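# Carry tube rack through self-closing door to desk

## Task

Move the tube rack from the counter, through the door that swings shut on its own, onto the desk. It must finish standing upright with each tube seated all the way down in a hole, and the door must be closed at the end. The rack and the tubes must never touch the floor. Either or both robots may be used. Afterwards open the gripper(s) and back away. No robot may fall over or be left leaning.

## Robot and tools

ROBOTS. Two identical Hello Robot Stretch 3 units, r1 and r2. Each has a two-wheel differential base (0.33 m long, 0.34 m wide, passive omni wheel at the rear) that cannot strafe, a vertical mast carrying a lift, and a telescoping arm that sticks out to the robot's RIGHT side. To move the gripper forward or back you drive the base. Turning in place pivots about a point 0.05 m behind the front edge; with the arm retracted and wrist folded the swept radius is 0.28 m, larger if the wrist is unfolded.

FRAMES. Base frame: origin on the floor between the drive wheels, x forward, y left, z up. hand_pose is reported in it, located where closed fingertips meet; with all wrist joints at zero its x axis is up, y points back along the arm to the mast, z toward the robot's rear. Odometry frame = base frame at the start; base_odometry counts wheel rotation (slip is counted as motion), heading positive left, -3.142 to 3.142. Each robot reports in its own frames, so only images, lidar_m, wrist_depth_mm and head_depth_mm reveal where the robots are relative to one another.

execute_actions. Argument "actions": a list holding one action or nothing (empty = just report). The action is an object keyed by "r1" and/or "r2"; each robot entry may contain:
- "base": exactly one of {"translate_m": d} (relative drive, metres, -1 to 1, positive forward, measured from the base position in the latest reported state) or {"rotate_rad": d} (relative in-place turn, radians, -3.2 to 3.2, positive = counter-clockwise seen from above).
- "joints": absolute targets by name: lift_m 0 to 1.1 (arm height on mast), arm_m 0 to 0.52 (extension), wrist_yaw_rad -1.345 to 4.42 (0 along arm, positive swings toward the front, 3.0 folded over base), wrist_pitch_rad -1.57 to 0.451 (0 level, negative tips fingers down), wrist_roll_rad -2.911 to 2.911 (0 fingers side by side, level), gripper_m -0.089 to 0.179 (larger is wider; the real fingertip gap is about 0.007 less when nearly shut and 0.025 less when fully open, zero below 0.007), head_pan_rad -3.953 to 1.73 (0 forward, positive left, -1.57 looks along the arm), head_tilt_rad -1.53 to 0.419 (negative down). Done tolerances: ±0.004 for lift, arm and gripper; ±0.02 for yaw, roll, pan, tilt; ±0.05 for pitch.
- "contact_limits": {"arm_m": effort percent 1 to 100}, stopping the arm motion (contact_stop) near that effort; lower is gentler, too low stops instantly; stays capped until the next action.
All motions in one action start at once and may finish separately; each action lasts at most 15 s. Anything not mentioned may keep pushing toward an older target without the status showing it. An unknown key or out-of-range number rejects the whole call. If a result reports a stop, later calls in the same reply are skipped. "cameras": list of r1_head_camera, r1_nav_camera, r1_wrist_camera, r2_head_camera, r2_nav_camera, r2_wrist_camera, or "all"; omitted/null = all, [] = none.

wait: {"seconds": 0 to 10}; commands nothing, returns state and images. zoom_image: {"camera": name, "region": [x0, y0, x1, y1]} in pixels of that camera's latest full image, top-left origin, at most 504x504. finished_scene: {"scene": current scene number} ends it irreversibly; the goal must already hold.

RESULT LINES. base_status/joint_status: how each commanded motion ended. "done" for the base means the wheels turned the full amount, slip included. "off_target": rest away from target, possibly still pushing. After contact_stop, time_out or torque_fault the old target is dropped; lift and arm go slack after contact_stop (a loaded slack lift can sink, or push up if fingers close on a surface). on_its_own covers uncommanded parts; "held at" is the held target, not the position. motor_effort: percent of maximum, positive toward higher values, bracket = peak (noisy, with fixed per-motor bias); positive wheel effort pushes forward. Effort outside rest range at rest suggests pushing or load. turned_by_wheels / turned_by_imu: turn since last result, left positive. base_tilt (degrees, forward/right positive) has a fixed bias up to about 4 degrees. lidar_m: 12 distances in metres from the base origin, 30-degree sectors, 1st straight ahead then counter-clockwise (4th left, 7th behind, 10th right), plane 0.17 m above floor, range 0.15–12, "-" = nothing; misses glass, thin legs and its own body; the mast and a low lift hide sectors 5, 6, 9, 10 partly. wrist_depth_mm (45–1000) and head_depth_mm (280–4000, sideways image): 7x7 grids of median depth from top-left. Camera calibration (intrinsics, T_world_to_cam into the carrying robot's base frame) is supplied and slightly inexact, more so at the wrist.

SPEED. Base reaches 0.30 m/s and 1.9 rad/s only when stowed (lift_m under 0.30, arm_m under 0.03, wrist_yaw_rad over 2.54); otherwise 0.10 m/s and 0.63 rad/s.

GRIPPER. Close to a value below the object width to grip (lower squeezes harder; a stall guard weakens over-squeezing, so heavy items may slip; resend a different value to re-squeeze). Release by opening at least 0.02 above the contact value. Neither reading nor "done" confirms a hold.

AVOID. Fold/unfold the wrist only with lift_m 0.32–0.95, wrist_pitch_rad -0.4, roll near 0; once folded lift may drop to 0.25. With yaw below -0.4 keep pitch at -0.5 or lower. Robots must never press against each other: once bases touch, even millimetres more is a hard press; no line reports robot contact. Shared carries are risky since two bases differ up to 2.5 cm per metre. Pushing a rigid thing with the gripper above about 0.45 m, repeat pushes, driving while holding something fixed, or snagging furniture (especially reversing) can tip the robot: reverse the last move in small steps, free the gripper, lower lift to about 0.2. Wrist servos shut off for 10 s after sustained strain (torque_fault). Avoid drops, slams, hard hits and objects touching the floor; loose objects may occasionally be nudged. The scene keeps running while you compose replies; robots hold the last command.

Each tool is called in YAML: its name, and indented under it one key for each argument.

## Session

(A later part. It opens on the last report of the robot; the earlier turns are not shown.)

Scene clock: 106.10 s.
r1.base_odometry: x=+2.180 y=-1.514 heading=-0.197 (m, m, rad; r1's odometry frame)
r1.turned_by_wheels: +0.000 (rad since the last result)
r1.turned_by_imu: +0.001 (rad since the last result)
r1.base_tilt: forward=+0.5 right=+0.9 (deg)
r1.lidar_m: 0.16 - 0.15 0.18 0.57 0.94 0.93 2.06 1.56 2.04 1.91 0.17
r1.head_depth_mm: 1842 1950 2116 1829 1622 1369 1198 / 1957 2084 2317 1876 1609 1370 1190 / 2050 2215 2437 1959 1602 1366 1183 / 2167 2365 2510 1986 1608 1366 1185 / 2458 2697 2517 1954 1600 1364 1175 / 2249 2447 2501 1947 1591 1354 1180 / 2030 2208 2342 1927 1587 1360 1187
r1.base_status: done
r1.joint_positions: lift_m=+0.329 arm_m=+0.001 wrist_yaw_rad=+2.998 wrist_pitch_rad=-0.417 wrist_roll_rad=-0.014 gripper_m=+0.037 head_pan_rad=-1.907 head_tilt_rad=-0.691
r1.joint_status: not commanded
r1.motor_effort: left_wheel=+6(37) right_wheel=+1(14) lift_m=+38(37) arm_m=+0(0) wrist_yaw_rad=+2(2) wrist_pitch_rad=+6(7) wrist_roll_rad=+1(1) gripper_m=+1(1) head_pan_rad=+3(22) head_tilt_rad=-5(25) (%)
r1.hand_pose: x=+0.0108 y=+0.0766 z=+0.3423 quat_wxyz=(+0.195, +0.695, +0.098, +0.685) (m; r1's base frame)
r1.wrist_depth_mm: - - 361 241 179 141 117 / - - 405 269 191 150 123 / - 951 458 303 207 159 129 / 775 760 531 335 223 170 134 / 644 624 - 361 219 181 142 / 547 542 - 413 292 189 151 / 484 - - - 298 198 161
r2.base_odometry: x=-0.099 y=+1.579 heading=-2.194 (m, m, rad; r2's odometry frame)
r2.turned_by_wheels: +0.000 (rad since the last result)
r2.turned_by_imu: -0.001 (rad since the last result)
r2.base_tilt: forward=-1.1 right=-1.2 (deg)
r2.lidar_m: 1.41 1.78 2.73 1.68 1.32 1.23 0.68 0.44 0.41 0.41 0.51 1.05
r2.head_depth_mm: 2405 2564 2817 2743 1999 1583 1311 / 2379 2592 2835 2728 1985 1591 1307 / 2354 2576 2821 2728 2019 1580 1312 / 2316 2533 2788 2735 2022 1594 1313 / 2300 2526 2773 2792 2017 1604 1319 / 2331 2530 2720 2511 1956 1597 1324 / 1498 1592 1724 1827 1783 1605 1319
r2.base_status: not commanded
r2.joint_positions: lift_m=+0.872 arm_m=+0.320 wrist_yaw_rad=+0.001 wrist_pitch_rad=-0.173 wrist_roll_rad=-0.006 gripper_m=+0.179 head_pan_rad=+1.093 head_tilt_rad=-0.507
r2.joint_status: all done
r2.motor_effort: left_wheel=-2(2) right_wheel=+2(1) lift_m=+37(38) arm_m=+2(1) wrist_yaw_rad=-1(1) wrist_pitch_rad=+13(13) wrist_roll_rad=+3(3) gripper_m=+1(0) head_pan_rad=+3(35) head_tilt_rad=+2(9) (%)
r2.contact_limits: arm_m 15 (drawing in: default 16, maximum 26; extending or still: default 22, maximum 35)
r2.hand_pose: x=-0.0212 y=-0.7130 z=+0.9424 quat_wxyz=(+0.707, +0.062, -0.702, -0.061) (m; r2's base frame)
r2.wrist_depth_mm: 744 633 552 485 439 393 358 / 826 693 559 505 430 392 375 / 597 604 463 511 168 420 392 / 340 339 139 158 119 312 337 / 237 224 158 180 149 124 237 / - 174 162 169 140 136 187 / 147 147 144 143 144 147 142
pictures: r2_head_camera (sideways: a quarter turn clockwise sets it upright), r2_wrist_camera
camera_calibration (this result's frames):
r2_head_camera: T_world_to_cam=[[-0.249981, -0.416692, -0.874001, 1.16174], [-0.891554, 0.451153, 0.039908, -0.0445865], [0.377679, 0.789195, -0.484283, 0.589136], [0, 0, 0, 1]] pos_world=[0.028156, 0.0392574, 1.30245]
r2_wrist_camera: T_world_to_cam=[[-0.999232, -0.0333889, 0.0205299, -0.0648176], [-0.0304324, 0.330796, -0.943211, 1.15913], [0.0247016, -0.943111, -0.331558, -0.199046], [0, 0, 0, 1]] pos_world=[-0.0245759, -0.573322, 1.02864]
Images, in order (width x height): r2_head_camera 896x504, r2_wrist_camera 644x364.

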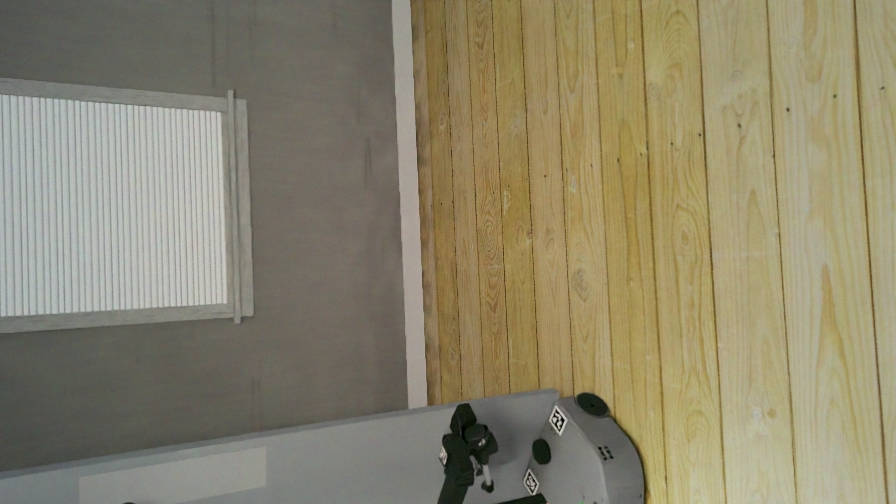

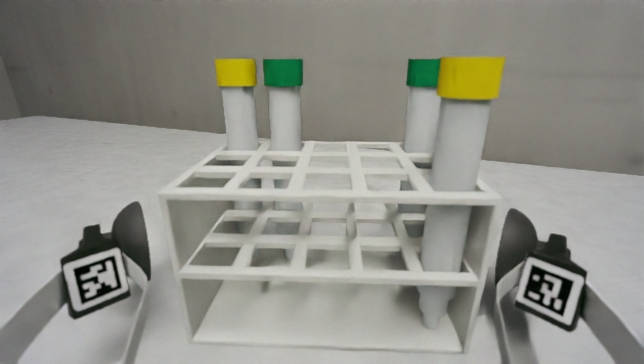

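execute_actions:
  actions:
    - {"r1":{"base":{"translate_m":0.12}},"r2":{"joints":{"gripper_m":0.09,"arm_m":0.325,"head_pan_rad":1.6}}}
  cameras: ["r2_wrist_camera","r2_head_camera"]

execute_actions:
  actions:
    - {"r2":{"joints":{"lift_m":0.92}}}
  cameras: ["r2_wrist_camera"]

Scene clock: 113.43 s.
r1.base_odometry: x=+2.298 y=-1.538 heading=-0.197 (m, m, rad; r1's odometry frame)
r1.turned_by_wheels: +0.000 (rad since the last result)
r1.turned_by_imu: +0.001 (rad since the last result)
r1.base_tilt: forward=+0.4 right=+0.8 (deg)
r1.lidar_m: 0.15 - 0.15 0.18 0.39 1.08 1.05 2.15 1.65 1.97 1.85 1.58
r1.head_depth_mm: 1958 2044 2233 1857 1615 1372 1190 / 2023 2160 2356 1974 1613 1372 1181 / 2166 2317 2490 1970 1608 1365 1189 / 2264 2495 2517 1940 1601 1361 1185 / 2401 2668 2512 1957 1596 1356 1183 / 2165 2359 2444 1932 1588 1352 1179 / 1972 2135 2276 1943 1602 1362 1180
r1.base_status: done
r1.joint_positions: lift_m=+0.329 arm_m=+0.001 wrist_yaw_rad=+2.998 wrist_pitch_rad=-0.417 wrist_roll_rad=-0.014 gripper_m=+0.037 head_pan_rad=-1.907 head_tilt_rad=-0.691
r1.joint_status: not commanded
r1.motor_effort: left_wheel=+9(36) right_wheel=+1(6) lift_m=+37(37) arm_m=+0(0) wrist_yaw_rad=+2(1) wrist_pitch_rad=+7(6) wrist_roll_rad=+1(1) gripper_m=+1(1) head_pan_rad=+2(3) head_tilt_rad=-6(6) (%)
r1.hand_pose: x=+0.0108 y=+0.0766 z=+0.3423 quat_wxyz=(+0.195, +0.695, +0.098, +0.685) (m; r1's base frame)
r1.wrist_depth_mm: - - 303 229 182 152 129 / - - 334 255 198 162 136 / - 965 378 283 214 172 144 / 775 755 431 316 233 186 154 / 639 634 - 347 235 201 164 / 548 540 - 391 306 211 176 / 478 - - - 322 228 188
r2.base_odometry: x=-0.099 y=+1.579 heading=-2.194 (m, m, rad; r2's odometry frame)
r2.turned_by_wheels: +0.000 (rad since the last result)
r2.turned_by_imu: -0.001 (rad since the last result)
r2.base_tilt: forward=-1.1 right=-1.2 (deg)
r2.lidar_m: 1.41 1.79 2.74 1.75 1.32 1.23 0.68 0.44 0.41 0.41 0.51 1.05
r2.head_depth_mm: 2234 2449 2718 2673 1992 1578 1314 / 1546 1726 1899 2045 1928 1577 1315 / 1658 1792 1937 2069 1921 1601 1316 / 1731 1902 2076 2307 2014 1595 1313 / 1816 1991 2201 2438 2041 1597 1318 / 2789 3130 3541 2785 2038 1649 - / 3038 3323 3663 2826 2035 1662 -
r2.base_status: not commanded
r2.joint_positions: lift_m=+0.872 arm_m=+0.325 wrist_yaw_rad=+0.001 wrist_pitch_rad=-0.173 wrist_roll_rad=-0.006 gripper_m=+0.094 head_pan_rad=+1.593 head_tilt_rad=-0.507
r2.joint_status: gripper_m off_target (ended at +0.094, target +0.090); the others done
r2.motor_effort: left_wheel=-1(1) right_wheel=+1(2) lift_m=+38(38) arm_m=+2(3) wrist_yaw_rad=-1(2) wrist_pitch_rad=+13(13) wrist_roll_rad=+3(3) gripper_m=-22(97) head_pan_rad=+3(27) head_tilt_rad=+2(2) (%)
r2.hand_pose: x=-0.0213 y=-0.7180 z=+0.9424 quat_wxyz=(+0.707, +0.062, -0.702, -0.061) (m; r2's base frame)
r2.wrist_depth_mm: 747 617 543 479 428 391 359 / 806 674 554 501 165 394 372 / 603 599 193 194 168 420 384 / 342 339 153 153 125 335 341 / 237 230 161 169 141 223 236 / 190 - 162 162 144 - 182 / - 148 145 144 144 147 148
pictures: r2_head_camera (sideways: a quarter turn clockwise sets it upright), r2_wrist_camera
camera_calibration (this result's frames):
r2_head_camera: T_world_to_cam=[[-0.0196104, -0.485494, -0.87402, 1.16036], [-0.998707, -0.0315042, 0.0399077, -0.0439324], [-0.0469102, 0.873672, -0.484249, 0.591682], [0, 0, 0, 1]] pos_world=[0.0066353, 0.0450258, 1.30245]
r2_wrist_camera: T_world_to_cam=[[-0.999244, -0.0330117, 0.0205332, -0.064811], [-0.0303099, 0.330781, -0.943221, 1.16079], [0.0243453, -0.94313, -0.331532, -0.203808], [0, 0, 0, 1]] pos_world=[-0.0246168, -0.578324, 1.02864]
Images, in order (width x height): r2_head_camera 896x504, r2_wrist_camera 644x364.

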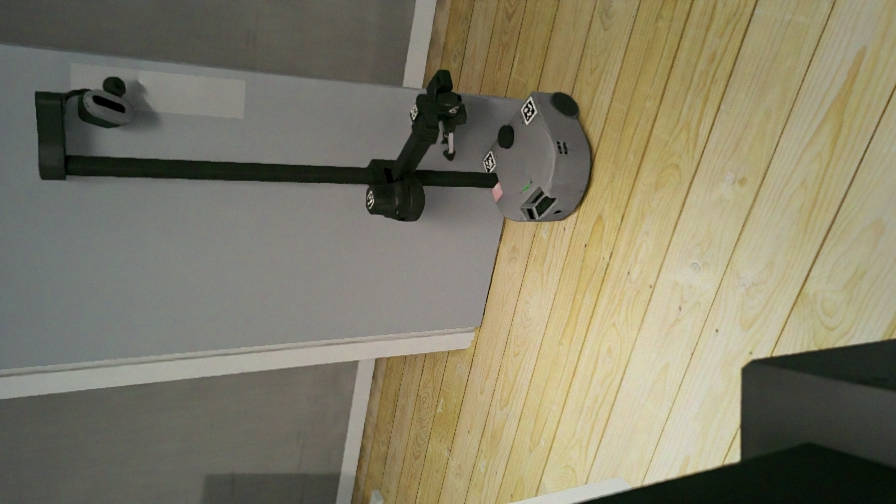

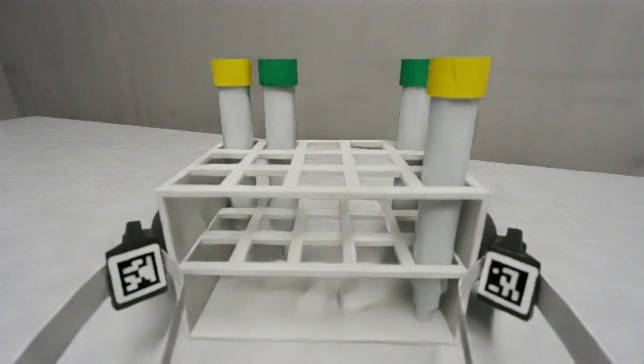

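Scene clock: 114.70 s.
r1.base_odometry: x=+2.298 y=-1.538 heading=-0.197 (m, m, rad; r1's odometry frame)
r1.turned_by_wheels: +0.000 (rad since the last result)
r1.turned_by_imu: +0.000 (rad since the last result)
r1.base_tilt: forward=+0.4 right=+0.8 (deg)
r1.lidar_m: 0.15 - 0.15 0.18 0.39 1.08 1.05 2.15 1.65 1.96 1.85 1.59
r1.head_depth_mm: 1947 2046 2236 1878 1620 1372 1193 / 2037 2177 2348 1973 1606 1365 1194 / 2176 2304 2472 1949 1609 1357 1185 / 2247 2505 2505 1962 1595 1355 1188 / 2405 2674 2526 1960 1608 1363 1181 / 2158 2393 2444 1951 1592 1357 1180 / 1953 2103 2302 1936 1594 1349 1180
r1.base_status: not commanded
r1.joint_positions: lift_m=+0.329 arm_m=+0.001 wrist_yaw_rad=+2.998 wrist_pitch_rad=-0.417 wrist_roll_rad=-0.014 gripper_m=+0.037 head_pan_rad=-1.907 head_tilt_rad=-0.691
r1.joint_status: not commanded
r1.motor_effort: left_wheel=+9(9) right_wheel=+1(1) lift_m=+37(38) arm_m=+0(0) wrist_yaw_rad=+1(2) wrist_pitch_rad=+6(7) wrist_roll_rad=+1(1) gripper_m=+0(0) head_pan_rad=+2(3) head_tilt_rad=-4(5) (%)
r1.hand_pose: x=+0.0108 y=+0.0766 z=+0.3423 quat_wxyz=(+0.195, +0.695, +0.098, +0.685) (m; r1's base frame)
r1.wrist_depth_mm: - - 305 230 183 152 129 / - - 338 254 198 162 136 / - 944 380 285 215 173 144 / 786 756 431 317 234 186 153 / 639 631 - 347 236 201 163 / 556 533 - 393 304 212 175 / 470 - - - 318 226 189
r2.base_odometry: x=-0.099 y=+1.579 heading=-2.194 (m, m, rad; r2's odometry frame)
r2.turned_by_wheels: +0.000 (rad since the last result)
r2.turned_by_imu: +0.000 (rad since the last result)
r2.base_tilt: forward=-1.2 right=-1.2 (deg)
r2.lidar_m: 1.40 1.78 2.73 1.75 1.32 1.23 0.68 0.44 0.41 0.41 0.51 1.05
r2.head_depth_mm: 2212 2443 2672 2728 2000 1582 1306 / 1547 1735 1898 2024 1926 1563 1309 / 1646 1789 1948 2089 1899 1583 1309 / 1755 1869 2071 2279 2012 1585 1318 / 1826 1960 2199 2426 2017 1588 1316 / 2807 3133 3461 2769 2131 - - / 3009 3338 3728 2843 2141 - -
r2.base_status: not commanded
r2.joint_positions: lift_m=+0.919 arm_m=+0.325 wrist_yaw_rad=+0.001 wrist_pitch_rad=-0.178 wrist_roll_rad=-0.006 gripper_m=+0.100 head_pan_rad=+1.593 head_tilt_rad=-0.507
r2.joint_status: all done
r2.on_its_own: gripper_m is held at +0.099, not at your +0.090, by its stall guard, which is still easing
r2.motor_effort: left_wheel=-2(2) right_wheel=+2(2) lift_m=+38(39) arm_m=+2(2) wrist_yaw_rad=-1(1) wrist_pitch_rad=+15(16) wrist_roll_rad=+3(3) gripper_m=-20(23) head_pan_rad=+3(3) head_tilt_rad=+3(3) (%)
r2.hand_pose: x=-0.0213 y=-0.7177 z=+0.9891 quat_wxyz=(+0.707, +0.063, -0.702, -0.063) (m; r2's base frame)
r2.wrist_depth_mm: 728 626 540 478 431 391 353 / 791 685 542 489 168 400 371 / 821 696 582 524 171 417 384 / 467 460 158 157 128 435 404 / 330 327 160 184 143 313 322 / 258 - 164 162 144 - 251 / 204 203 156 157 157 203 204
pictures: r2_wrist_camera
camera_calibration (this result's frames):
r2_wrist_camera: T_world_to_cam=[[-0.999244, -0.0331139, 0.0203747, -0.065676], [-0.0303115, 0.335304, -0.941622, 1.20645], [0.0243491, -0.941528, -0.336054, -0.182376], [0, 0, 0, 1]] pos_world=[-0.0246164, -0.578414, 1.07607]
Images, in order (width x height): r2_wrist_camera 644x364.

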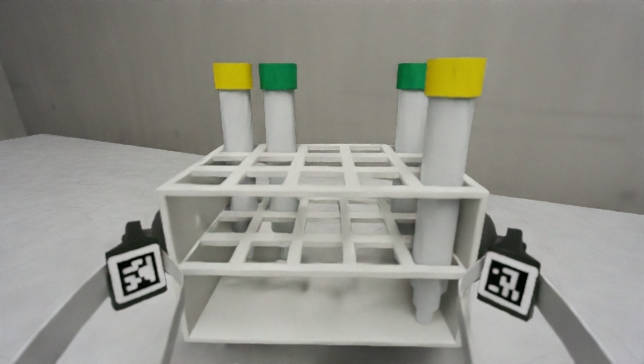

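execute_actions:
  actions:
    - {"r1":{"base":{"translate_m":0.08}},"r2":{"base":{"rotate_rad":1.67},"joints":{"lift_m":0.93,"arm_m":0.0,"head_pan_rad":0,"head_tilt_rad":-0.8}}}
  cameras: ["r2_wrist_camera"]

execute_actions:
  actions:
    - {"r2":{"base":{"translate_m":1.0},"joints":{"wrist_yaw_rad":1.57}}}
  cameras: ["r2_wrist_camera","r2_head_camera","r2_nav_camera"]

Scene clock: 134.93 s.
r1.base_odometry: x=+2.376 y=-1.554 heading=-0.197 (m, m, rad; r1's odometry frame)
r1.turned_by_wheels: +0.000 (rad since the last result)
r1.turned_by_imu: +0.002 (rad since the last result)
r1.base_tilt: forward=+0.3 right=+0.8 (deg)
r1.lidar_m: 1.02 0.15 0.15 0.18 0.33 1.18 1.13 1.93 1.81 1.92 1.80 1.48
r1.head_depth_mm: 1966 2104 2267 1958 1603 1370 1190 / 2058 2235 2471 1960 1617 1369 1189 / 2191 2408 2515 1979 1611 1367 1180 / 2506 2759 2511 1958 1603 1365 1180 / 2335 2614 2529 1958 1604 1363 1175 / 2109 2304 2412 1948 1598 1359 1179 / 1910 2072 2239 1936 1600 1354 1177
r1.base_status: done
r1.joint_positions: lift_m=+0.329 arm_m=+0.001 wrist_yaw_rad=+2.998 wrist_pitch_rad=-0.417 wrist_roll_rad=-0.014 gripper_m=+0.037 head_pan_rad=-1.907 head_tilt_rad=-0.691
r1.joint_status: not commanded
r1.motor_effort: left_wheel=+9(30) right_wheel=+2(6) lift_m=+37(37) arm_m=+0(0) wrist_yaw_rad=+2(1) wrist_pitch_rad=+6(6) wrist_roll_rad=+1(1) gripper_m=+1(1) head_pan_rad=+3(3) head_tilt_rad=-5(4) (%)
r1.hand_pose: x=+0.0108 y=+0.0766 z=+0.3423 quat_wxyz=(+0.195, +0.695, +0.098, +0.685) (m; r1's base frame)
r1.wrist_depth_mm: - - 280 225 185 157 136 / - - 312 248 201 169 145 / - 698 350 277 219 180 153 / 766 722 396 309 237 195 164 / 637 629 - 338 244 211 181 / 544 539 - 382 312 224 473 / 480 - - - 333 275 444
r2.base_odometry: x=-0.099 y=+1.579 heading=-0.524 (m, m, rad; r2's odometry frame)
r2.turned_by_wheels: +1.670 (rad since the last result)
r2.turned_by_imu: +1.656 (rad since the last result)
r2.base_tilt: forward=-1.1 right=-1.2 (deg)
r2.lidar_m: 1.87 1.27 1.23 0.60 0.43 0.41 0.42 0.56 1.38 1.44 1.96 1.80
r2.head_depth_mm: 1654 1823 2049 1818 1518 1306 1139 / 1719 1877 2014 1825 1530 1308 1145 / 1798 2036 2216 1845 1534 1309 1145 / 1876 2147 2308 1848 1527 1313 1152 / 2916 3026 2318 1855 1550 1324 1155 / 3264 3148 2348 1861 1546 1311 1155 / 3459 2950 1653 1766 1551 1334 1157
r2.base_status: done
r2.joint_positions: lift_m=+0.929 arm_m=+0.000 wrist_yaw_rad=+0.000 wrist_pitch_rad=-0.179 wrist_roll_rad=-0.006 gripper_m=+0.103 head_pan_rad=+0.007 head_tilt_rad=-0.790
r2.joint_status: all done
r2.on_its_own: gripper_m is held at +0.102, not at your +0.090, by its stall guard, which is not easing now
r2.motor_effort: left_wheel=-2(11) right_wheel=+2(9) lift_m=+39(40) arm_m=-2(2) wrist_yaw_rad=-1(0) wrist_pitch_rad=+16(16) wrist_roll_rad=+3(3) gripper_m=-19(19) head_pan_rad=-3(35) head_tilt_rad=-4(18) (%)
r2.hand_pose: x=-0.0214 y=-0.3931 z=+0.9989 quat_wxyz=(+0.707, +0.064, -0.702, -0.063) (m; r2's base frame)
r2.wrist_depth_mm: - - - - - 930 817 / - - - - 167 964 841 / - - - - 171 980 892 / - - 157 158 128 - 923 / - - 160 185 143 - 986 / - - 163 163 144 - - / - - 156 156 157 - -
pictures: r2_wrist_camera
camera_calibration (this result's frames):
r2_wrist_camera: T_world_to_cam=[[-0.999253, -0.0328486, 0.0203489, -0.0550681], [-0.030217, 0.336051, -0.941359, 1.10689], [0.0240841, -0.941271, -0.336793, 0.127337], [0, 0, 0, 1]] pos_world=[-0.024647, -0.25392, 1.08598]
Images, in order (width x height): r2_wrist_camera 644x364.

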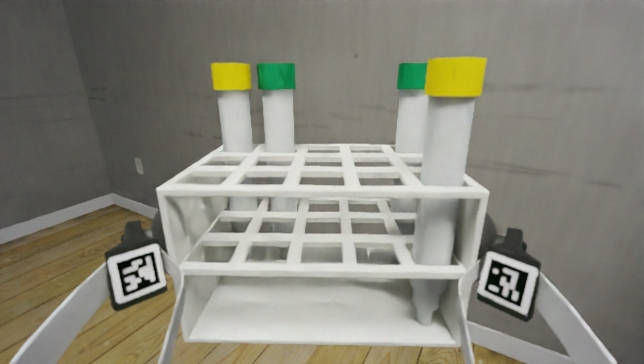

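Scene clock: 146.03 s.
r1.base_odometry: x=+2.376 y=-1.554 heading=-0.197 (m, m, rad; r1's odometry frame)
r1.turned_by_wheels: +0.000 (rad since the last result)
r1.turned_by_imu: +0.002 (rad since the last result)
r1.base_tilt: forward=+0.3 right=+0.9 (deg)
r1.lidar_m: 1.01 0.15 0.15 0.18 0.34 1.18 1.12 0.89 2.25 1.92 1.80 1.48
r1.head_depth_mm: 1985 2102 2332 1987 1611 1307 1194 / 2091 2221 2418 1971 1609 1362 1188 / 2189 2398 2544 1983 1613 1360 1188 / 2534 2780 2534 1974 1600 1359 1180 / 2350 2616 2503 1970 1606 1363 1181 / 2117 2313 2397 1946 1605 1354 1174 / 1909 2078 2210 1940 1599 1357 1177
r1.base_status: not commanded
r1.joint_positions: lift_m=+0.329 arm_m=+0.001 wrist_yaw_rad=+2.998 wrist_pitch_rad=-0.417 wrist_roll_rad=-0.014 gripper_m=+0.037 head_pan_rad=-1.907 head_tilt_rad=-0.691
r1.joint_status: not commanded
r1.motor_effort: left_wheel=+9(9) right_wheel=+2(1) lift_m=+37(38) arm_m=+0(0) wrist_yaw_rad=+1(1) wrist_pitch_rad=+7(7) wrist_roll_rad=+1(1) gripper_m=+1(1) head_pan_rad=+2(2) head_tilt_rad=-6(6) (%)
r1.hand_pose: x=+0.0108 y=+0.0766 z=+0.3423 quat_wxyz=(+0.195, +0.695, +0.098, +0.685) (m; r1's base frame)
r1.wrist_depth_mm: - - 282 226 186 157 136 / - - 312 248 201 168 145 / - 687 347 275 218 181 154 / 766 729 391 310 238 195 164 / 635 625 - 340 243 212 181 / 545 534 - 382 312 226 485 / 477 - - - 332 275 442
r2.base_odometry: x=+0.767 y=+1.079 heading=-0.524 (m, m, rad; r2's odometry frame)
r2.turned_by_wheels: +0.000 (rad since the last result)
r2.turned_by_imu: +0.007 (rad since the last result)
r2.base_tilt: forward=-1.1 right=-1.2 (deg)
r2.lidar_m: 1.06 2.67 0.72 0.75 1.04 1.29 1.33 1.78 1.89 1.96 1.93 0.90
r2.head_depth_mm: 872 984 1115 327 315 341 1150 / 908 1023 1172 1379 1529 1278 1151 / 946 1076 1237 1471 1530 1320 1149 / 988 1127 1313 1575 1537 1313 1149 / 1066 1241 1518 1772 1534 1317 1155 / 2179 2532 2329 1854 1563 1324 1158 / 2322 2752 2349 1871 1564 1327 1156
r2.base_status: done
r2.joint_positions: lift_m=+0.929 arm_m=+0.000 wrist_yaw_rad=+1.568 wrist_pitch_rad=-0.179 wrist_roll_rad=-0.006 gripper_m=+0.103 head_pan_rad=+0.007 head_tilt_rad=-0.790
r2.joint_status: all done
r2.on_its_own: gripper_m is held at +0.102, not at your +0.090, by its stall guard, which is not easing now
r2.motor_effort: left_wheel=-3(5) right_wheel=+2(7) lift_m=+38(38) arm_m=-2(2) wrist_yaw_rad=+2(5) wrist_pitch_rad=+16(16) wrist_roll_rad=+3(3) gripper_m=-19(19) head_pan_rad=-3(3) head_tilt_rad=-3(3) (%)
r2.hand_pose: x=+0.2265 y=-0.1460 z=+0.9989 quat_wxyz=(+0.545, +0.541, -0.452, +0.454) (m; r2's base frame)
r2.wrist_depth_mm: - - - 891 833 725 - / - - - 940 166 770 - / - - - - 171 828 - / - - 158 158 127 877 - / - - 161 184 143 - - / - - 163 163 144 - - / - - 156 157 156 676 -
pictures: r2_head_camera (sideways: a quarter turn clockwise sets it upright), r2_nav_camera (sideways: a quarter turn counterclockwise sets it upright), r2_wrist_camera
camera_calibration (this result's frames):
r2_head_camera: T_world_to_cam=[[-0.709696, 0.0252717, -0.704054, 0.942997], [-0.00508174, 0.999147, 0.0409863, -0.0513829], [0.704489, 0.0326657, -0.708962, 0.87943], [0, 0, 0, 1]] pos_world=[0.0494308, -0.00121921, 1.28951]
r2_nav_camera: T_world_to_cam=[[0.716805, 0.0266027, 0.696766, -0.875636], [0.0335479, -0.99943, 0.00364574, 0.0479895], [0.696466, 0.0207618, -0.717289, 0.887822], [0, 0, 0, 1]] pos_world=[0.00771208, 0.0528237, 1.24676]
r2_wrist_camera: T_world_to_cam=[[0.0294704, -0.999365, 0.0200328, -0.17305], [-0.336151, -0.028783, -0.941368, 1.04738], [0.941347, 0.0210084, -0.336785, 0.286669], [0, 0, 0, 1]] pos_world=[0.087322, -0.148816, 1.08598]
Images, in order (width x height): r2_head_camera 896x504, r2_nav_camera 672x504, r2_wrist_camera 644x364.

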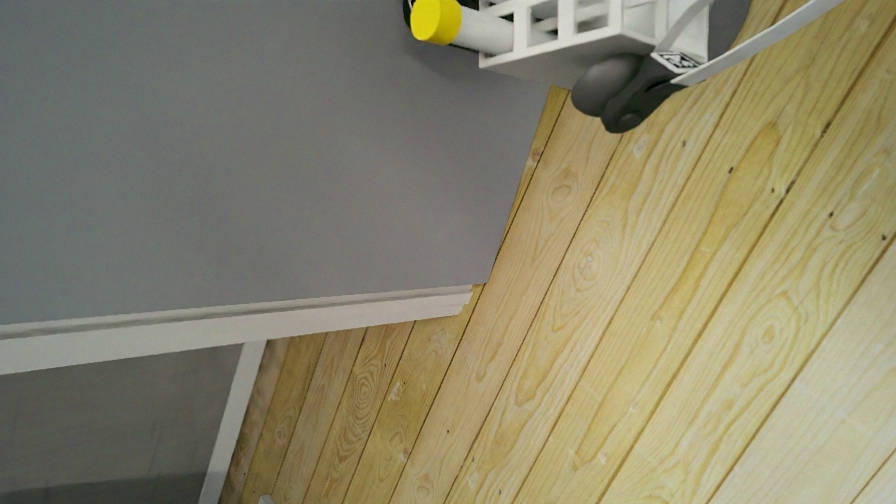

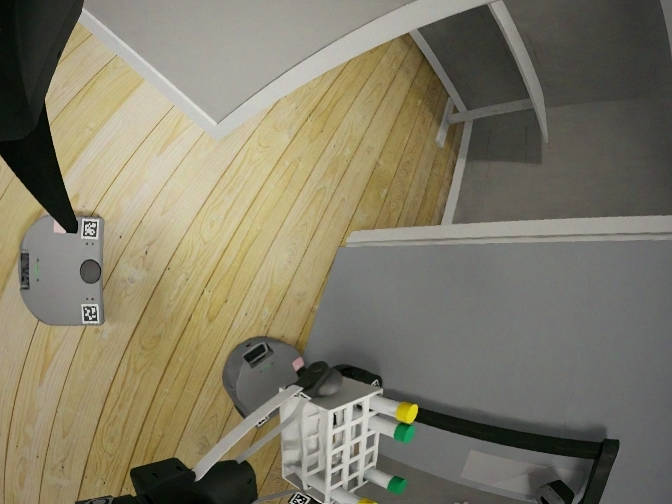

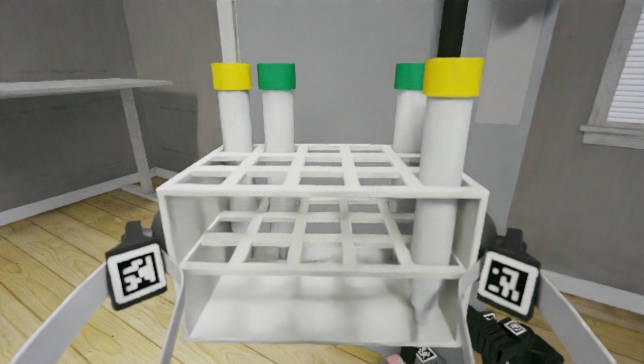

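execute_actions:
  actions:
    - {"r2":{"base":{"translate_m":0.3}}}
  cameras: []

execute_actions:
  actions:
    - {"r2":{"base":{"rotate_rad":0.87}}}
  cameras: ["r2_head_camera","r2_nav_camera"]

Scene clock: 164.63 s.
r1.base_odometry: x=+2.376 y=-1.554 heading=-0.197 (m, m, rad; r1's odometry frame)
r1.turned_by_wheels: +0.000 (rad since the last result)
r1.turned_by_imu: +0.001 (rad since the last result)
r1.base_tilt: forward=+0.4 right=+0.8 (deg)
r1.lidar_m: 1.01 0.15 0.15 0.18 0.34 1.18 0.68 0.68 2.25 1.91 1.80 1.48
r1.head_depth_mm: 1994 2115 2316 1980 1626 1378 1166 / 2100 2253 2404 1972 1619 1369 1184 / 2173 2402 2546 1971 1608 1359 1187 / 2537 2772 2512 1968 1608 1356 1180 / 2347 2622 2521 1958 1614 1363 1188 / 2102 2308 2427 1947 1595 1354 1180 / 1926 2072 2217 1929 1602 1349 1179
r1.base_status: not commanded
r1.joint_positions: lift_m=+0.329 arm_m=+0.001 wrist_yaw_rad=+2.998 wrist_pitch_rad=-0.417 wrist_roll_rad=-0.014 gripper_m=+0.037 head_pan_rad=-1.907 head_tilt_rad=-0.691
r1.joint_status: not commanded
r1.motor_effort: left_wheel=+9(9) right_wheel=+1(1) lift_m=+37(37) arm_m=-1(1) wrist_yaw_rad=+2(2) wrist_pitch_rad=+7(7) wrist_roll_rad=+1(1) gripper_m=+0(1) head_pan_rad=+3(2) head_tilt_rad=-3(4) (%)
r1.hand_pose: x=+0.0108 y=+0.0766 z=+0.3423 quat_wxyz=(+0.195, +0.695, +0.098, +0.685) (m; r1's base frame)
r1.wrist_depth_mm: - - 282 225 185 157 136 / - - 311 248 199 168 144 / - 704 348 276 218 181 153 / 777 730 396 308 236 195 163 / 645 624 - 340 242 212 182 / 548 535 - 385 311 226 480 / 476 - - - 333 274 439
r2.base_odometry: x=+1.026 y=+0.929 heading=-0.524 (m, m, rad; r2's odometry frame)
r2.turned_by_wheels: +0.000 (rad since the last result)
r2.turned_by_imu: +0.002 (rad since the last result)
r2.base_tilt: forward=-1.1 right=-1.2 (deg)
r2.lidar_m: 0.79 2.31 0.57 0.58 0.82 1.55 1.60 2.11 2.04 2.13 0.68 0.67
r2.head_depth_mm: 635 713 809 327 315 341 1046 / 659 746 851 1004 1160 1279 1144 / 687 782 900 1065 1296 1311 1152 / 719 816 951 1138 1420 1312 1155 / 759 881 1063 1319 1520 1319 1151 / 878 2156 2333 1864 1551 1328 1157 / 2000 2347 2377 1875 1569 1332 1169
r2.base_status: done
r2.joint_positions: lift_m=+0.929 arm_m=+0.000 wrist_yaw_rad=+1.568 wrist_pitch_rad=-0.179 wrist_roll_rad=-0.006 gripper_m=+0.103 head_pan_rad=+0.007 head_tilt_rad=-0.790
r2.joint_status: not commanded
r2.on_its_own: gripper_m is held at +0.102, not at your +0.090, by its stall guard, which is not easing now
r2.motor_effort: left_wheel=-3(6) right_wheel=+2(7) lift_m=+39(38) arm_m=-2(1) wrist_yaw_rad=+2(3) wrist_pitch_rad=+16(16) wrist_roll_rad=+3(3) gripper_m=-19(19) head_pan_rad=-3(3) head_tilt_rad=-3(3) (%)
r2.hand_pose: x=+0.2265 y=-0.1460 z=+0.9989 quat_wxyz=(+0.545, +0.541, -0.452, +0.454) (m; r2's base frame)
r2.wrist_depth_mm: - - 725 636 562 520 466 / - - 735 654 164 430 495 / - - 763 682 170 459 515 / - - 158 158 128 489 541 / - - 160 183 142 538 569 / - - 163 163 144 - - / - - 156 157 157 670 -
pictures: none
No camera images: the call's "cameras" was empty. Leave "cameras" out to get every camera's image.

Scene clock: 166.97 s.
r1.base_odometry: x=+2.376 y=-1.554 heading=-0.197 (m, m, rad; r1's odometry frame)
r1.turned_by_wheels: +0.000 (rad since the last result)
r1.turned_by_imu: +0.000 (rad since the last result)
r1.base_tilt: forward=+0.4 right=+0.8 (deg)
r1.lidar_m: 1.01 0.15 0.15 0.18 0.34 1.18 0.68 0.68 2.24 1.92 1.80 1.48
r1.head_depth_mm: 1984 2118 2344 1983 1616 1371 1089 / 2084 2227 2456 1977 1609 1368 1185 / 2198 2378 2517 1970 1599 1374 1186 / 2487 2788 2546 1965 1604 1361 1180 / 2352 2616 2510 1969 1605 1364 1177 / 2093 2307 2408 1947 1600 1356 1181 / 1908 2059 2224 1940 1593 1354 1173
r1.base_status: not commanded
r1.joint_positions: lift_m=+0.329 arm_m=+0.001 wrist_yaw_rad=+2.998 wrist_pitch_rad=-0.417 wrist_roll_rad=-0.014 gripper_m=+0.037 head_pan_rad=-1.907 head_tilt_rad=-0.691
r1.joint_status: not commanded
r1.motor_effort: left_wheel=+9(9) right_wheel=+2(2) lift_m=+37(37) arm_m=+0(0) wrist_yaw_rad=+2(2) wrist_pitch_rad=+7(7) wrist_roll_rad=+1(1) gripper_m=+0(1) head_pan_rad=+3(3) head_tilt_rad=-5(5) (%)
r1.hand_pose: x=+0.0108 y=+0.0766 z=+0.3423 quat_wxyz=(+0.195, +0.695, +0.098, +0.685) (m; r1's base frame)
r1.wrist_depth_mm: - - 280 225 185 157 136 / - - 310 248 200 168 145 / - 697 348 276 217 180 153 / 775 728 393 308 236 194 164 / 644 634 - 336 243 211 181 / 548 533 - 384 311 225 477 / 473 - - - 334 276 439
r2.base_odometry: x=+1.026 y=+0.929 heading=+0.346 (m, m, rad; r2's odometry frame)
r2.turned_by_wheels: +0.870 (rad since the last result)
r2.turned_by_imu: +0.863 (rad since the last result)
r2.base_tilt: forward=-1.1 right=-1.2 (deg)
r2.lidar_m: 2.25 0.57 0.71 1.40 1.56 1.87 2.04 2.05 1.77 0.67 0.78 0.88
r2.head_depth_mm: 2539 2763 2258 327 315 784 1145 / 2478 2798 2304 1815 1563 1288 1143 / 2422 2739 2296 1831 1524 1313 1150 / 2424 2703 2309 1843 1537 1326 1153 / 2335 2656 2333 1840 1544 1270 1156 / 2312 2647 2354 832 893 1116 1154 / 2279 569 602 683 853 1093 1161
r2.base_status: done
r2.joint_positions: lift_m=+0.929 arm_m=+0.000 wrist_yaw_rad=+1.568 wrist_pitch_rad=-0.179 wrist_roll_rad=-0.006 gripper_m=+0.103 head_pan_rad=+0.007 head_tilt_rad=-0.790
r2.joint_status: not commanded
r2.on_its_own: gripper_m is held at +0.102, not at your +0.090, by its stall guard, which is not easing now
r2.motor_effort: left_wheel=-3(11) right_wheel=+2(7) lift_m=+39(38) arm_m=-2(2) wrist_yaw_rad=+2(2) wrist_pitch_rad=+16(16) wrist_roll_rad=+3(3) gripper_m=-19(19) head_pan_rad=-3(3) head_tilt_rad=-3(3) (%)
r2.hand_pose: x=+0.2265 y=-0.1459 z=+0.9989 quat_wxyz=(+0.545, +0.541, -0.452, +0.454) (m; r2's base frame)
r2.wrist_depth_mm: 419 - - - - - 535 / 439 - - - 167 - 537 / 462 - - - 172 - 547 / 490 564 158 158 128 812 557 / 519 523 160 185 142 652 562 / 551 - 163 164 144 - 574 / 597 623 157 156 156 833 546
pictures: r2_head_camera (sideways: a quarter turn clockwise sets it upright), r2_nav_camera (sideways: a quarter turn counterclockwise sets it upright)
camera_calibration (this result's frames):
r2_head_camera: T_world_to_cam=[[-0.709739, 0.0252731, -0.704012, 0.942941], [-0.00507679, 0.999147, 0.0409862, -0.0513828], [0.704447, 0.0326636, -0.709005, 0.879486], [0, 0, 0, 1]] pos_world=[0.04943, -0.00121932, 1.28951]
r2_nav_camera: T_world_to_cam=[[0.716847, 0.0266012, 0.696723, -0.87558], [0.0335457, -0.999431, 0.00364415, 0.0479916], [0.696423, 0.0207597, -0.717331, 0.887876], [0, 0, 0, 1]] pos_world=[0.00770889, 0.0528237, 1.24676]
Images, in order (width x height): r2_head_camera 896x504, r2_nav_camera 672x504.

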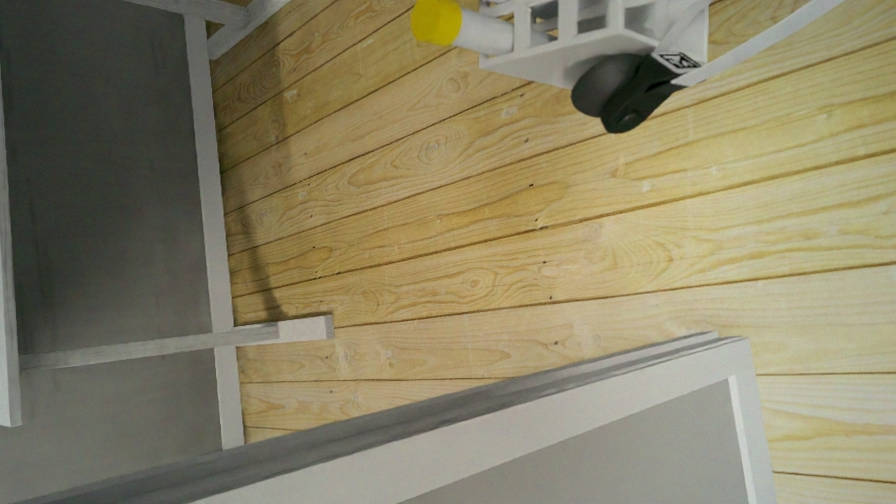

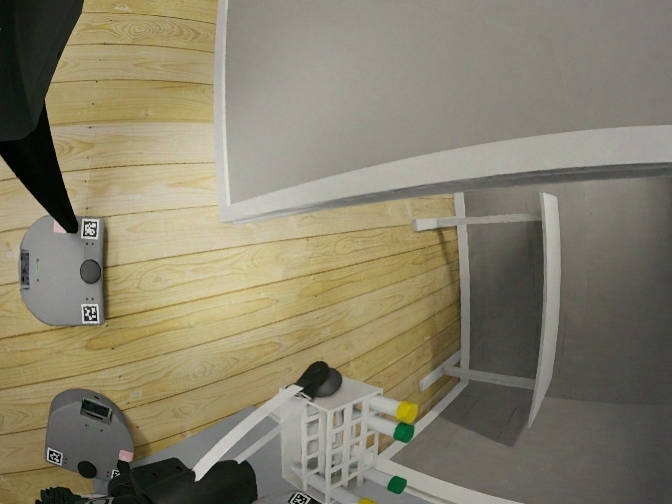

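execute_actions:
  actions:
    - {"r2":{"base":{"rotate_rad":-0.3}}}
  cameras: []

execute_actions:
  actions:
    - {"r2":{"base":{"translate_m":0.5}}}
  cameras: ["r2_nav_camera","r2_head_camera"]

Scene clock: 178.27 s.
r1.base_odometry: x=+2.376 y=-1.554 heading=-0.197 (m, m, rad; r1's odometry frame)
r1.turned_by_wheels: +0.000 (rad since the last result)
r1.turned_by_imu: +0.001 (rad since the last result)
r1.base_tilt: forward=+0.4 right=+0.9 (deg)
r1.lidar_m: 1.01 0.15 0.15 0.18 0.34 1.18 0.68 0.68 2.24 1.91 1.80 1.49
r1.head_depth_mm: 1968 2113 2334 1979 1620 1371 1108 / 2092 2238 2439 1980 1603 1363 1181 / 2173 2376 2509 1976 1613 1367 1182 / 2531 2798 2530 1973 1609 1360 1185 / 2334 2598 2503 1950 1612 1359 1180 / 2090 2317 2404 1957 1593 1362 1176 / 1904 2060 2242 1946 1584 1354 1169
r1.base_status: not commanded
r1.joint_positions: lift_m=+0.329 arm_m=+0.001 wrist_yaw_rad=+2.998 wrist_pitch_rad=-0.417 wrist_roll_rad=-0.014 gripper_m=+0.037 head_pan_rad=-1.907 head_tilt_rad=-0.691
r1.joint_status: not commanded
r1.motor_effort: left_wheel=+9(9) right_wheel=+1(2) lift_m=+37(37) arm_m=+0(0) wrist_yaw_rad=+2(2) wrist_pitch_rad=+6(6) wrist_roll_rad=+1(1) gripper_m=+1(0) head_pan_rad=+2(2) head_tilt_rad=-4(6) (%)
r1.hand_pose: x=+0.0108 y=+0.0766 z=+0.3423 quat_wxyz=(+0.195, +0.695, +0.098, +0.685) (m; r1's base frame)
r1.wrist_depth_mm: - - 281 225 185 156 137 / - - 312 247 199 168 144 / - 695 345 274 218 180 152 / 759 737 399 309 238 195 164 / 636 628 - 336 244 211 181 / 539 538 - 386 312 225 478 / 469 - - - 331 274 442
r2.base_odometry: x=+1.026 y=+0.929 heading=+0.046 (m, m, rad; r2's odometry frame)
r2.turned_by_wheels: -0.300 (rad since the last result)
r2.turned_by_imu: -0.298 (rad since the last result)
r2.base_tilt: forward=-1.1 right=-1.3 (deg)
r2.lidar_m: 2.42 0.57 0.61 0.87 1.57 1.62 2.09 2.04 2.16 0.68 0.67 0.79
r2.head_depth_mm: 2033 2204 2197 327 315 786 1142 / 2324 2585 2276 1837 1571 1283 1147 / 2629 2837 2309 1832 1527 1302 1150 / 2641 2865 2336 1862 1525 1315 1153 / 2555 2789 2319 1874 1533 1328 1158 / 2419 2717 2334 1849 1556 1321 1159 / 2304 2578 2340 1869 1560 1031 1122
r2.base_status: done
r2.joint_positions: lift_m=+0.929 arm_m=+0.000 wrist_yaw_rad=+1.568 wrist_pitch_rad=-0.179 wrist_roll_rad=-0.006 gripper_m=+0.103 head_pan_rad=+0.007 head_tilt_rad=-0.790
r2.joint_status: not commanded
r2.on_its_own: gripper_m is held at +0.102, not at your +0.090, by its stall guard, which is not easing now
r2.motor_effort: left_wheel=+3(11) right_wheel=-2(5) lift_m=+38(39) arm_m=-3(2) wrist_yaw_rad=+1(1) wrist_pitch_rad=+16(16) wrist_roll_rad=+3(3) gripper_m=-19(19) head_pan_rad=-3(3) head_tilt_rad=-3(3) (%)
r2.hand_pose: x=+0.2265 y=-0.1459 z=+0.9989 quat_wxyz=(+0.545, +0.541, -0.452, +0.454) (m; r2's base frame)
r2.wrist_depth_mm: - - - - 794 561 455 / - - - - 166 548 466 / - - - - 172 574 481 / - - 158 157 127 589 486 / - - 160 185 141 583 505 / - - 163 164 144 - 513 / 599 - 155 157 157 691 506
pictures: none
No camera images: the call's "cameras" was empty. Leave "cameras" out to get every camera's image.

Scene clock: 184.37 s.
r1.base_odometry: x=+2.376 y=-1.554 heading=-0.197 (m, m, rad; r1's odometry frame)
r1.turned_by_wheels: +0.000 (rad since the last result)
r1.turned_by_imu: +0.001 (rad since the last result)
r1.base_tilt: forward=+0.3 right=+0.8 (deg)
r1.lidar_m: 1.01 0.15 0.15 0.18 0.33 0.80 0.90 2.22 2.24 1.92 1.80 1.48
r1.head_depth_mm: 2005 2131 2336 1972 1612 1368 1192 / 2084 2247 2425 1973 1620 1365 1188 / 2197 2404 2545 1978 1609 1358 1189 / 2533 2719 2523 1971 1620 1365 1185 / 2357 2597 2528 1973 1604 1359 1180 / 2113 2312 2437 1961 1602 1356 1176 / 1921 2067 2215 1941 1584 1350 1180
r1.base_status: not commanded
r1.joint_positions: lift_m=+0.329 arm_m=+0.001 wrist_yaw_rad=+2.998 wrist_pitch_rad=-0.417 wrist_roll_rad=-0.014 gripper_m=+0.037 head_pan_rad=-1.907 head_tilt_rad=-0.691
r1.joint_status: not commanded
r1.motor_effort: left_wheel=+9(9) right_wheel=+1(2) lift_m=+37(37) arm_m=+0(0) wrist_yaw_rad=+3(2) wrist_pitch_rad=+6(7) wrist_roll_rad=+1(1) gripper_m=+0(0) head_pan_rad=+3(2) head_tilt_rad=-4(4) (%)
r1.hand_pose: x=+0.0108 y=+0.0766 z=+0.3423 quat_wxyz=(+0.195, +0.695, +0.098, +0.685) (m; r1's base frame)
r1.wrist_depth_mm: - - 281 224 186 157 136 / - - 310 247 199 167 144 / - 698 350 276 218 180 154 / 777 722 396 308 237 195 163 / 639 623 - 338 243 212 180 / 545 540 - 382 308 225 474 / 478 - - - 334 272 432
r2.base_odometry: x=+1.526 y=+0.951 heading=+0.046 (m, m, rad; r2's odometry frame)
r2.turned_by_wheels: +0.000 (rad since the last result)
r2.turned_by_imu: +0.004 (rad since the last result)
r2.base_tilt: forward=-1.1 right=-1.2 (deg)
r2.lidar_m: 2.06 1.82 2.39 0.35 0.65 1.87 2.54 2.49 0.70 0.53 0.50 0.56
r2.head_depth_mm: 1752 1925 2068 327 316 716 1122 / 1991 2238 2243 1831 1568 1274 1149 / 1882 2443 2243 1836 1521 1319 1147 / 2186 2520 2299 1837 1542 1309 1146 / 2110 2389 2317 1845 1542 1311 1154 / 1567 2273 2320 1855 1551 1317 1162 / 1576 2161 2309 1866 1544 1325 1159
r2.base_status: done
r2.joint_positions: lift_m=+0.929 arm_m=+0.000 wrist_yaw_rad=+1.568 wrist_pitch_rad=-0.179 wrist_roll_rad=-0.006 gripper_m=+0.103 head_pan_rad=+0.007 head_tilt_rad=-0.790
r2.joint_status: not commanded
r2.on_its_own: gripper_m is held at +0.102, not at your +0.090, by its stall guard, which is not easing now
r2.motor_effort: left_wheel=+3(11) right_wheel=-2(3) lift_m=+38(39) arm_m=-1(2) wrist_yaw_rad=+1(1) wrist_pitch_rad=+16(16) wrist_roll_rad=+3(3) gripper_m=-19(20) head_pan_rad=-4(4) head_tilt_rad=-4(3) (%)
r2.hand_pose: x=+0.2265 y=-0.1459 z=+0.9989 quat_wxyz=(+0.545, +0.541, -0.452, +0.454) (m; r2's base frame)
r2.wrist_depth_mm: - - - - - - 283 / - - - - 166 362 294 / - - - - 172 372 303 / - - 158 158 127 382 309 / - - 161 185 142 363 277 / - - 164 163 144 - 281 / - - 156 155 156 422 278
pictures: r2_head_camera (sideways: a quarter turn clockwise sets it upright), r2_nav_camera (sideways: a quarter turn counterclockwise sets it upright)
camera_calibration (this result's frames):
r2_head_camera: T_world_to_cam=[[-0.709759, 0.025279, -0.703991, 0.942914], [-0.00506711, 0.999147, 0.0409861, -0.0513828], [0.704426, 0.0326575, -0.709026, 0.879513], [0, 0, 0, 1]] pos_world=[0.0494296, -0.00121969, 1.28951]
r2_nav_camera: T_world_to_cam=[[0.716868, 0.0265953, 0.696702, -0.875552], [0.0335373, -0.999431, 0.00364336, 0.0479927], [0.696402, 0.0207537, -0.717352, 0.887903], [0, 0, 0, 1]] pos_world=[0.00770771, 0.0528237, 1.24676]
Images, in order (width x height): r2_head_camera 896x504, r2_nav_camera 672x504.

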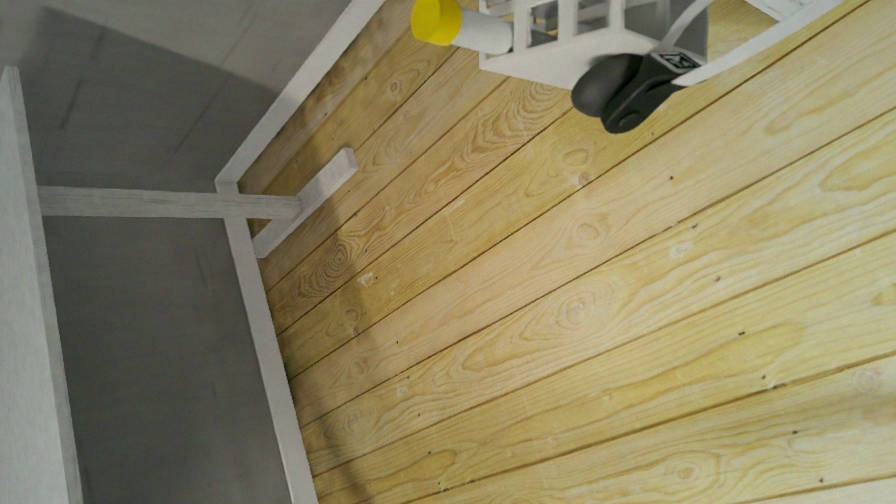

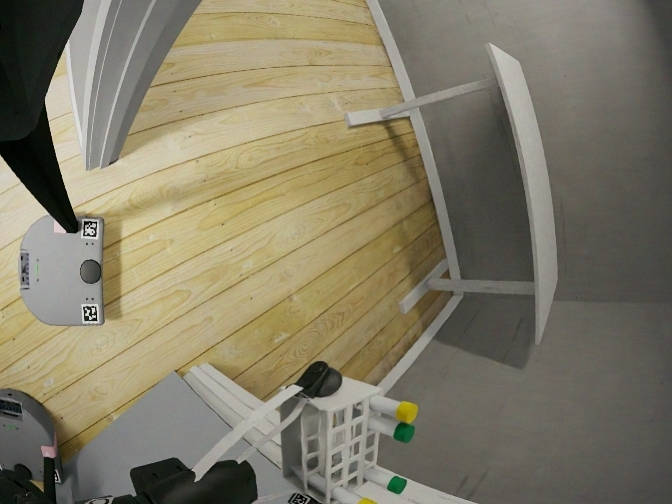

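execute_actions:
  actions:
    - {"r2":{"base":{"rotate_rad":0.4},"joints":{"head_tilt_rad":-0.6}},"r1":{"joints":{"head_pan_rad":-3.3,"head_tilt_rad":-0.9}}}
  cameras: ["r2_nav_camera"]

execute_actions:
  actions:
    - {"r1":{"base":{"translate_m":-0.5}},"r2":{"base":{"translate_m":1.0},"joints":{"lift_m":0.85}}}
  cameras: ["r2_head_camera","r1_nav_camera"]

Scene clock: 194.97 s.
r1.base_odometry: x=+2.376 y=-1.554 heading=-0.197 (m, m, rad; r1's odometry frame)
r1.turned_by_wheels: +0.000 (rad since the last result)
r1.turned_by_imu: +0.001 (rad since the last result)
r1.base_tilt: forward=+0.4 right=+0.9 (deg)
r1.lidar_m: 1.01 0.15 0.15 0.18 0.33 0.80 0.84 2.21 2.25 1.91 1.80 1.48
r1.head_depth_mm: 2836 2331 1912 1613 1411 1256 - / 2939 2299 1903 1627 1345 1250 1155 / 1022 1300 1800 1614 1261 1265 - / 1056 1210 1409 1347 1285 1274 - / 1204 1411 1727 1607 1400 1235 - / 1349 1625 1835 1608 1397 1238 1125 / 1561 1945 1890 1590 1389 1233 1118
r1.base_status: not commanded
r1.joint_positions: lift_m=+0.329 arm_m=+0.001 wrist_yaw_rad=+2.998 wrist_pitch_rad=-0.417 wrist_roll_rad=-0.014 gripper_m=+0.037 head_pan_rad=-3.293 head_tilt_rad=-0.889
r1.joint_status: all done
r1.motor_effort: left_wheel=+9(9) right_wheel=+2(1) lift_m=+38(38) arm_m=+0(0) wrist_yaw_rad=+1(2) wrist_pitch_rad=+7(7) wrist_roll_rad=+1(1) gripper_m=+1(0) head_pan_rad=-2(31) head_tilt_rad=-5(24) (%)
r1.hand_pose: x=+0.0108 y=+0.0766 z=+0.3423 quat_wxyz=(+0.195, +0.695, +0.098, +0.685) (m; r1's base frame)
r1.wrist_depth_mm: - - 280 225 185 157 136 / - - 312 249 200 168 145 / - 697 350 276 217 180 154 / 769 730 398 305 236 194 163 / 645 636 - 343 243 211 181 / 541 540 - 381 311 226 473 / 470 - - - 333 274 441
r2.base_odometry: x=+1.526 y=+0.951 heading=+0.446 (m, m, rad; r2's odometry frame)
r2.turned_by_wheels: +0.400 (rad since the last result)
r2.turned_by_imu: +0.396 (rad since the last result)
r2.base_tilt: forward=-1.1 right=-1.2 (deg)
r2.lidar_m: 1.82 2.31 0.35 0.36 1.84 2.34 2.49 0.70 0.56 0.50 0.50 1.86
r2.head_depth_mm: 1953 1794 2426 2322 1681 307 319 / 1929 1823 2397 2291 1790 1500 1210 / 1924 1844 2391 2318 1798 1474 1239 / 1941 1896 2390 2348 1813 1475 1244 / 1919 1904 2302 2251 1808 1471 1248 / 1890 2028 2367 2359 1818 1484 1248 / 1913 2127 2327 2365 1831 1486 1257
r2.base_status: done
r2.joint_positions: lift_m=+0.929 arm_m=+0.000 wrist_yaw_rad=+1.568 wrist_pitch_rad=-0.179 wrist_roll_rad=-0.006 gripper_m=+0.103 head_pan_rad=+0.007 head_tilt_rad=-0.606
r2.joint_status: all done
r2.on_its_own: gripper_m is held at +0.102, not at your +0.090, by its stall guard, which is not easing now
r2.motor_effort: left_wheel=-3(11) right_wheel=+2(6) lift_m=+39(39) arm_m=-2(2) wrist_yaw_rad=+2(2) wrist_pitch_rad=+16(16) wrist_roll_rad=+3(3) gripper_m=-18(19) head_pan_rad=-3(2) head_tilt_rad=+1(13) (%)
r2.hand_pose: x=+0.2265 y=-0.1458 z=+0.9989 quat_wxyz=(+0.545, +0.541, -0.452, +0.454) (m; r2's base frame)
r2.wrist_depth_mm: - - - - - - - / - - - - 166 - - / - - - - 172 - - / - - 158 159 128 - - / - - 160 185 142 - - / - - 163 164 143 - - / - - 156 157 156 - -
pictures: r2_nav_camera (sideways: a quarter turn counterclockwise sets it upright)
camera_calibration (this result's frames):
r2_nav_camera: T_world_to_cam=[[0.577272, 0.025563, 0.816151, -1.03039], [0.032338, -0.999441, 0.00843094, 0.0417657], [0.815911, 0.0215257, -0.577777, 0.705618], [0, 0, 0, 1]] pos_world=[0.0177444, 0.0528933, 1.24829]
Images, in order (width x height): r2_nav_camera 672x504.

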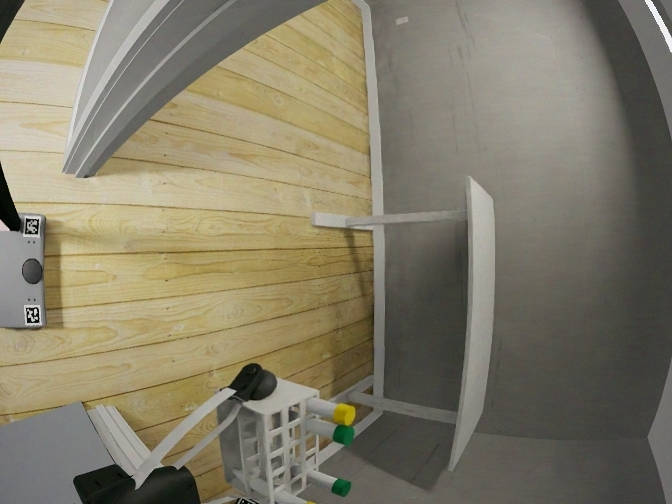

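Scene clock: 206.33 s.
r1.base_odometry: x=+1.886 y=-1.456 heading=-0.197 (m, m, rad; r1's odometry frame)
r1.turned_by_wheels: +0.000 (rad since the last result)
r1.turned_by_imu: +0.001 (rad since the last result)
r1.base_tilt: forward=+0.4 right=+0.9 (deg)
r1.lidar_m: - - 0.15 0.28 1.35 0.64 0.71 1.59 1.84 2.22 0.15 -
r1.head_depth_mm: 591 2215 1919 1622 1411 1252 - / 562 659 823 1557 1416 1247 1157 / 620 699 810 978 1307 1273 - / 684 788 937 1147 1360 1265 - / 761 901 1090 1385 1400 1242 1154 / 862 1034 1301 1553 1404 1244 1133 / 992 1231 1610 1601 1398 1233 1108
r1.base_status: done
r1.joint_positions: lift_m=+0.329 arm_m=+0.001 wrist_yaw_rad=+2.998 wrist_pitch_rad=-0.417 wrist_roll_rad=-0.014 gripper_m=+0.037 head_pan_rad=-3.296 head_tilt_rad=-0.885
r1.joint_status: not commanded
r1.motor_effort: left_wheel=+3(7) right_wheel=+5(9) lift_m=+37(38) arm_m=-1(0) wrist_yaw_rad=+2(2) wrist_pitch_rad=+7(7) wrist_roll_rad=+1(1) gripper_m=+0(1) head_pan_rad=-1(2) head_tilt_rad=-8(10) (%)
r1.hand_pose: x=+0.0108 y=+0.0766 z=+0.3423 quat_wxyz=(+0.195, +0.695, +0.098, +0.685) (m; r1's base frame)
r1.wrist_depth_mm: - - - 557 204 125 90 / 979 - - 644 214 128 91 / 916 963 930 752 224 132 94 / 766 762 749 671 233 136 96 / 631 621 - 583 195 140 98 / 546 532 - 537 287 137 100 / 472 - - - 265 139 102
r2.base_odometry: x=+2.428 y=+1.383 heading=+0.446 (m, m, rad; r2's odometry frame)
r2.turned_by_wheels: +0.000 (rad since the last result)
r2.turned_by_imu: +0.007 (rad since the last result)
r2.base_tilt: forward=-1.1 right=-1.1 (deg)
r2.lidar_m: 1.26 0.84 1.70 2.42 1.13 0.84 1.18 0.90 1.03 1.33 1.24 1.28
r2.head_depth_mm: 1066 1158 860 610 1684 346 331 / 1058 1155 868 612 1655 1455 1268 / 1060 1151 874 615 1671 1461 1245 / 1053 1143 874 618 1671 1481 1245 / 1049 1153 885 621 1651 1485 1235 / 1048 1153 884 625 1136 1330 1230 / 1042 1150 893 627 1660 1491 1250
r2.base_status: done
r2.joint_positions: lift_m=+0.850 arm_m=+0.000 wrist_yaw_rad=+1.568 wrist_pitch_rad=-0.179 wrist_roll_rad=-0.006 gripper_m=+0.103 head_pan_rad=+0.007 head_tilt_rad=-0.606
r2.joint_status: all done
r2.on_its_own: gripper_m is held at +0.102, not at your +0.090, by its stall guard, which is not easing now
r2.motor_effort: left_wheel=-3(6) right_wheel=+1(8) lift_m=+18(34) arm_m=-2(2) wrist_yaw_rad=+1(1) wrist_pitch_rad=+16(16) wrist_roll_rad=+3(3) gripper_m=-18(19) head_pan_rad=-2(2) head_tilt_rad=+2(2) (%)
r2.hand_pose: x=+0.2265 y=-0.1458 z=+0.9199 quat_wxyz=(+0.545, +0.541, -0.452, +0.454) (m; r2's base frame)
r2.wrist_depth_mm: - - - - - - - / - - 536 - 165 724 - / 413 418 387 402 170 416 753 / - - 158 158 128 - 907 / - - 161 185 143 - - / - - 163 163 144 - - / - - 156 156 156 - -
pictures: r1_nav_camera (sideways: a quarter turn counterclockwise sets it upright), r2_head_camera (sideways: a quarter turn clockwise sets it upright)
camera_calibration (this result's frames):
r1_nav_camera: T_world_to_cam=[[-0.762095, 0.147285, 0.630491, -0.768422], [0.148882, 0.987553, -0.0507372, 0.113022], [-0.630115, 0.0552019, -0.774537, 0.967454], [0, 0, 0, 1]] pos_world=[0.00717015, -0.0518432, 1.23955]
r2_head_camera: T_world_to_cam=[[-0.568747, 0.0263204, -0.822092, 1.09599], [-0.0125256, 0.999095, 0.040653, -0.0509133], [0.822417, 0.0334185, -0.567902, 0.695219], [0, 0, 0, 1]] pos_world=[0.0509431, -0.00121285, 1.29789]
Images, in order (width x height): r1_nav_camera 672x504, r2_head_camera 896x504.

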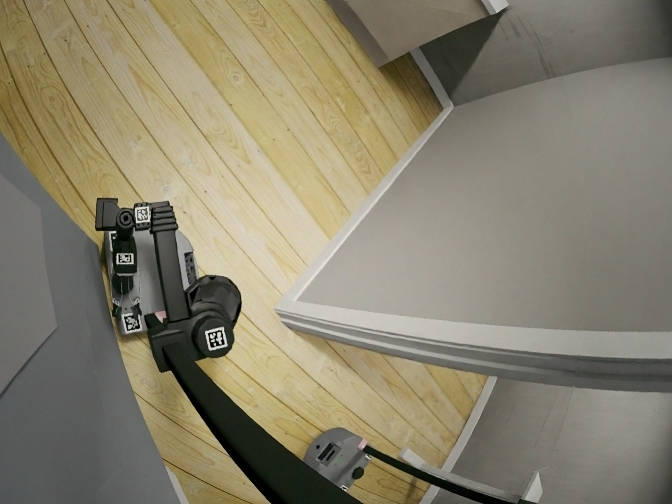

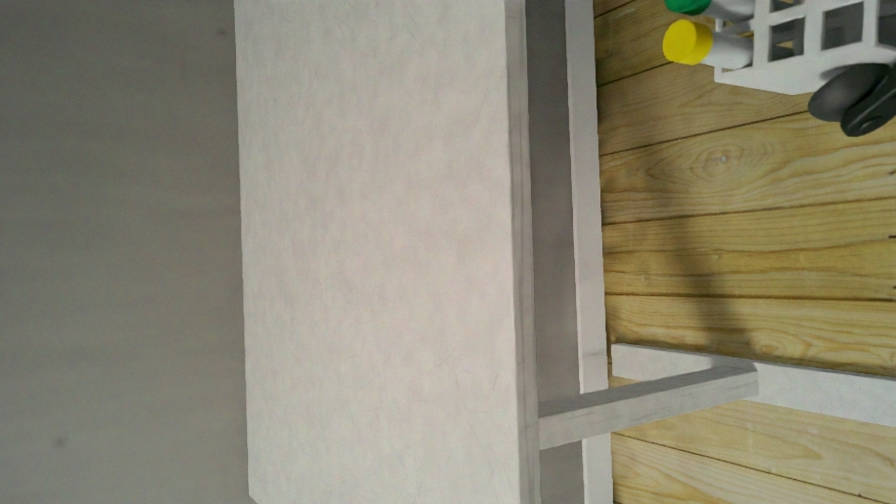

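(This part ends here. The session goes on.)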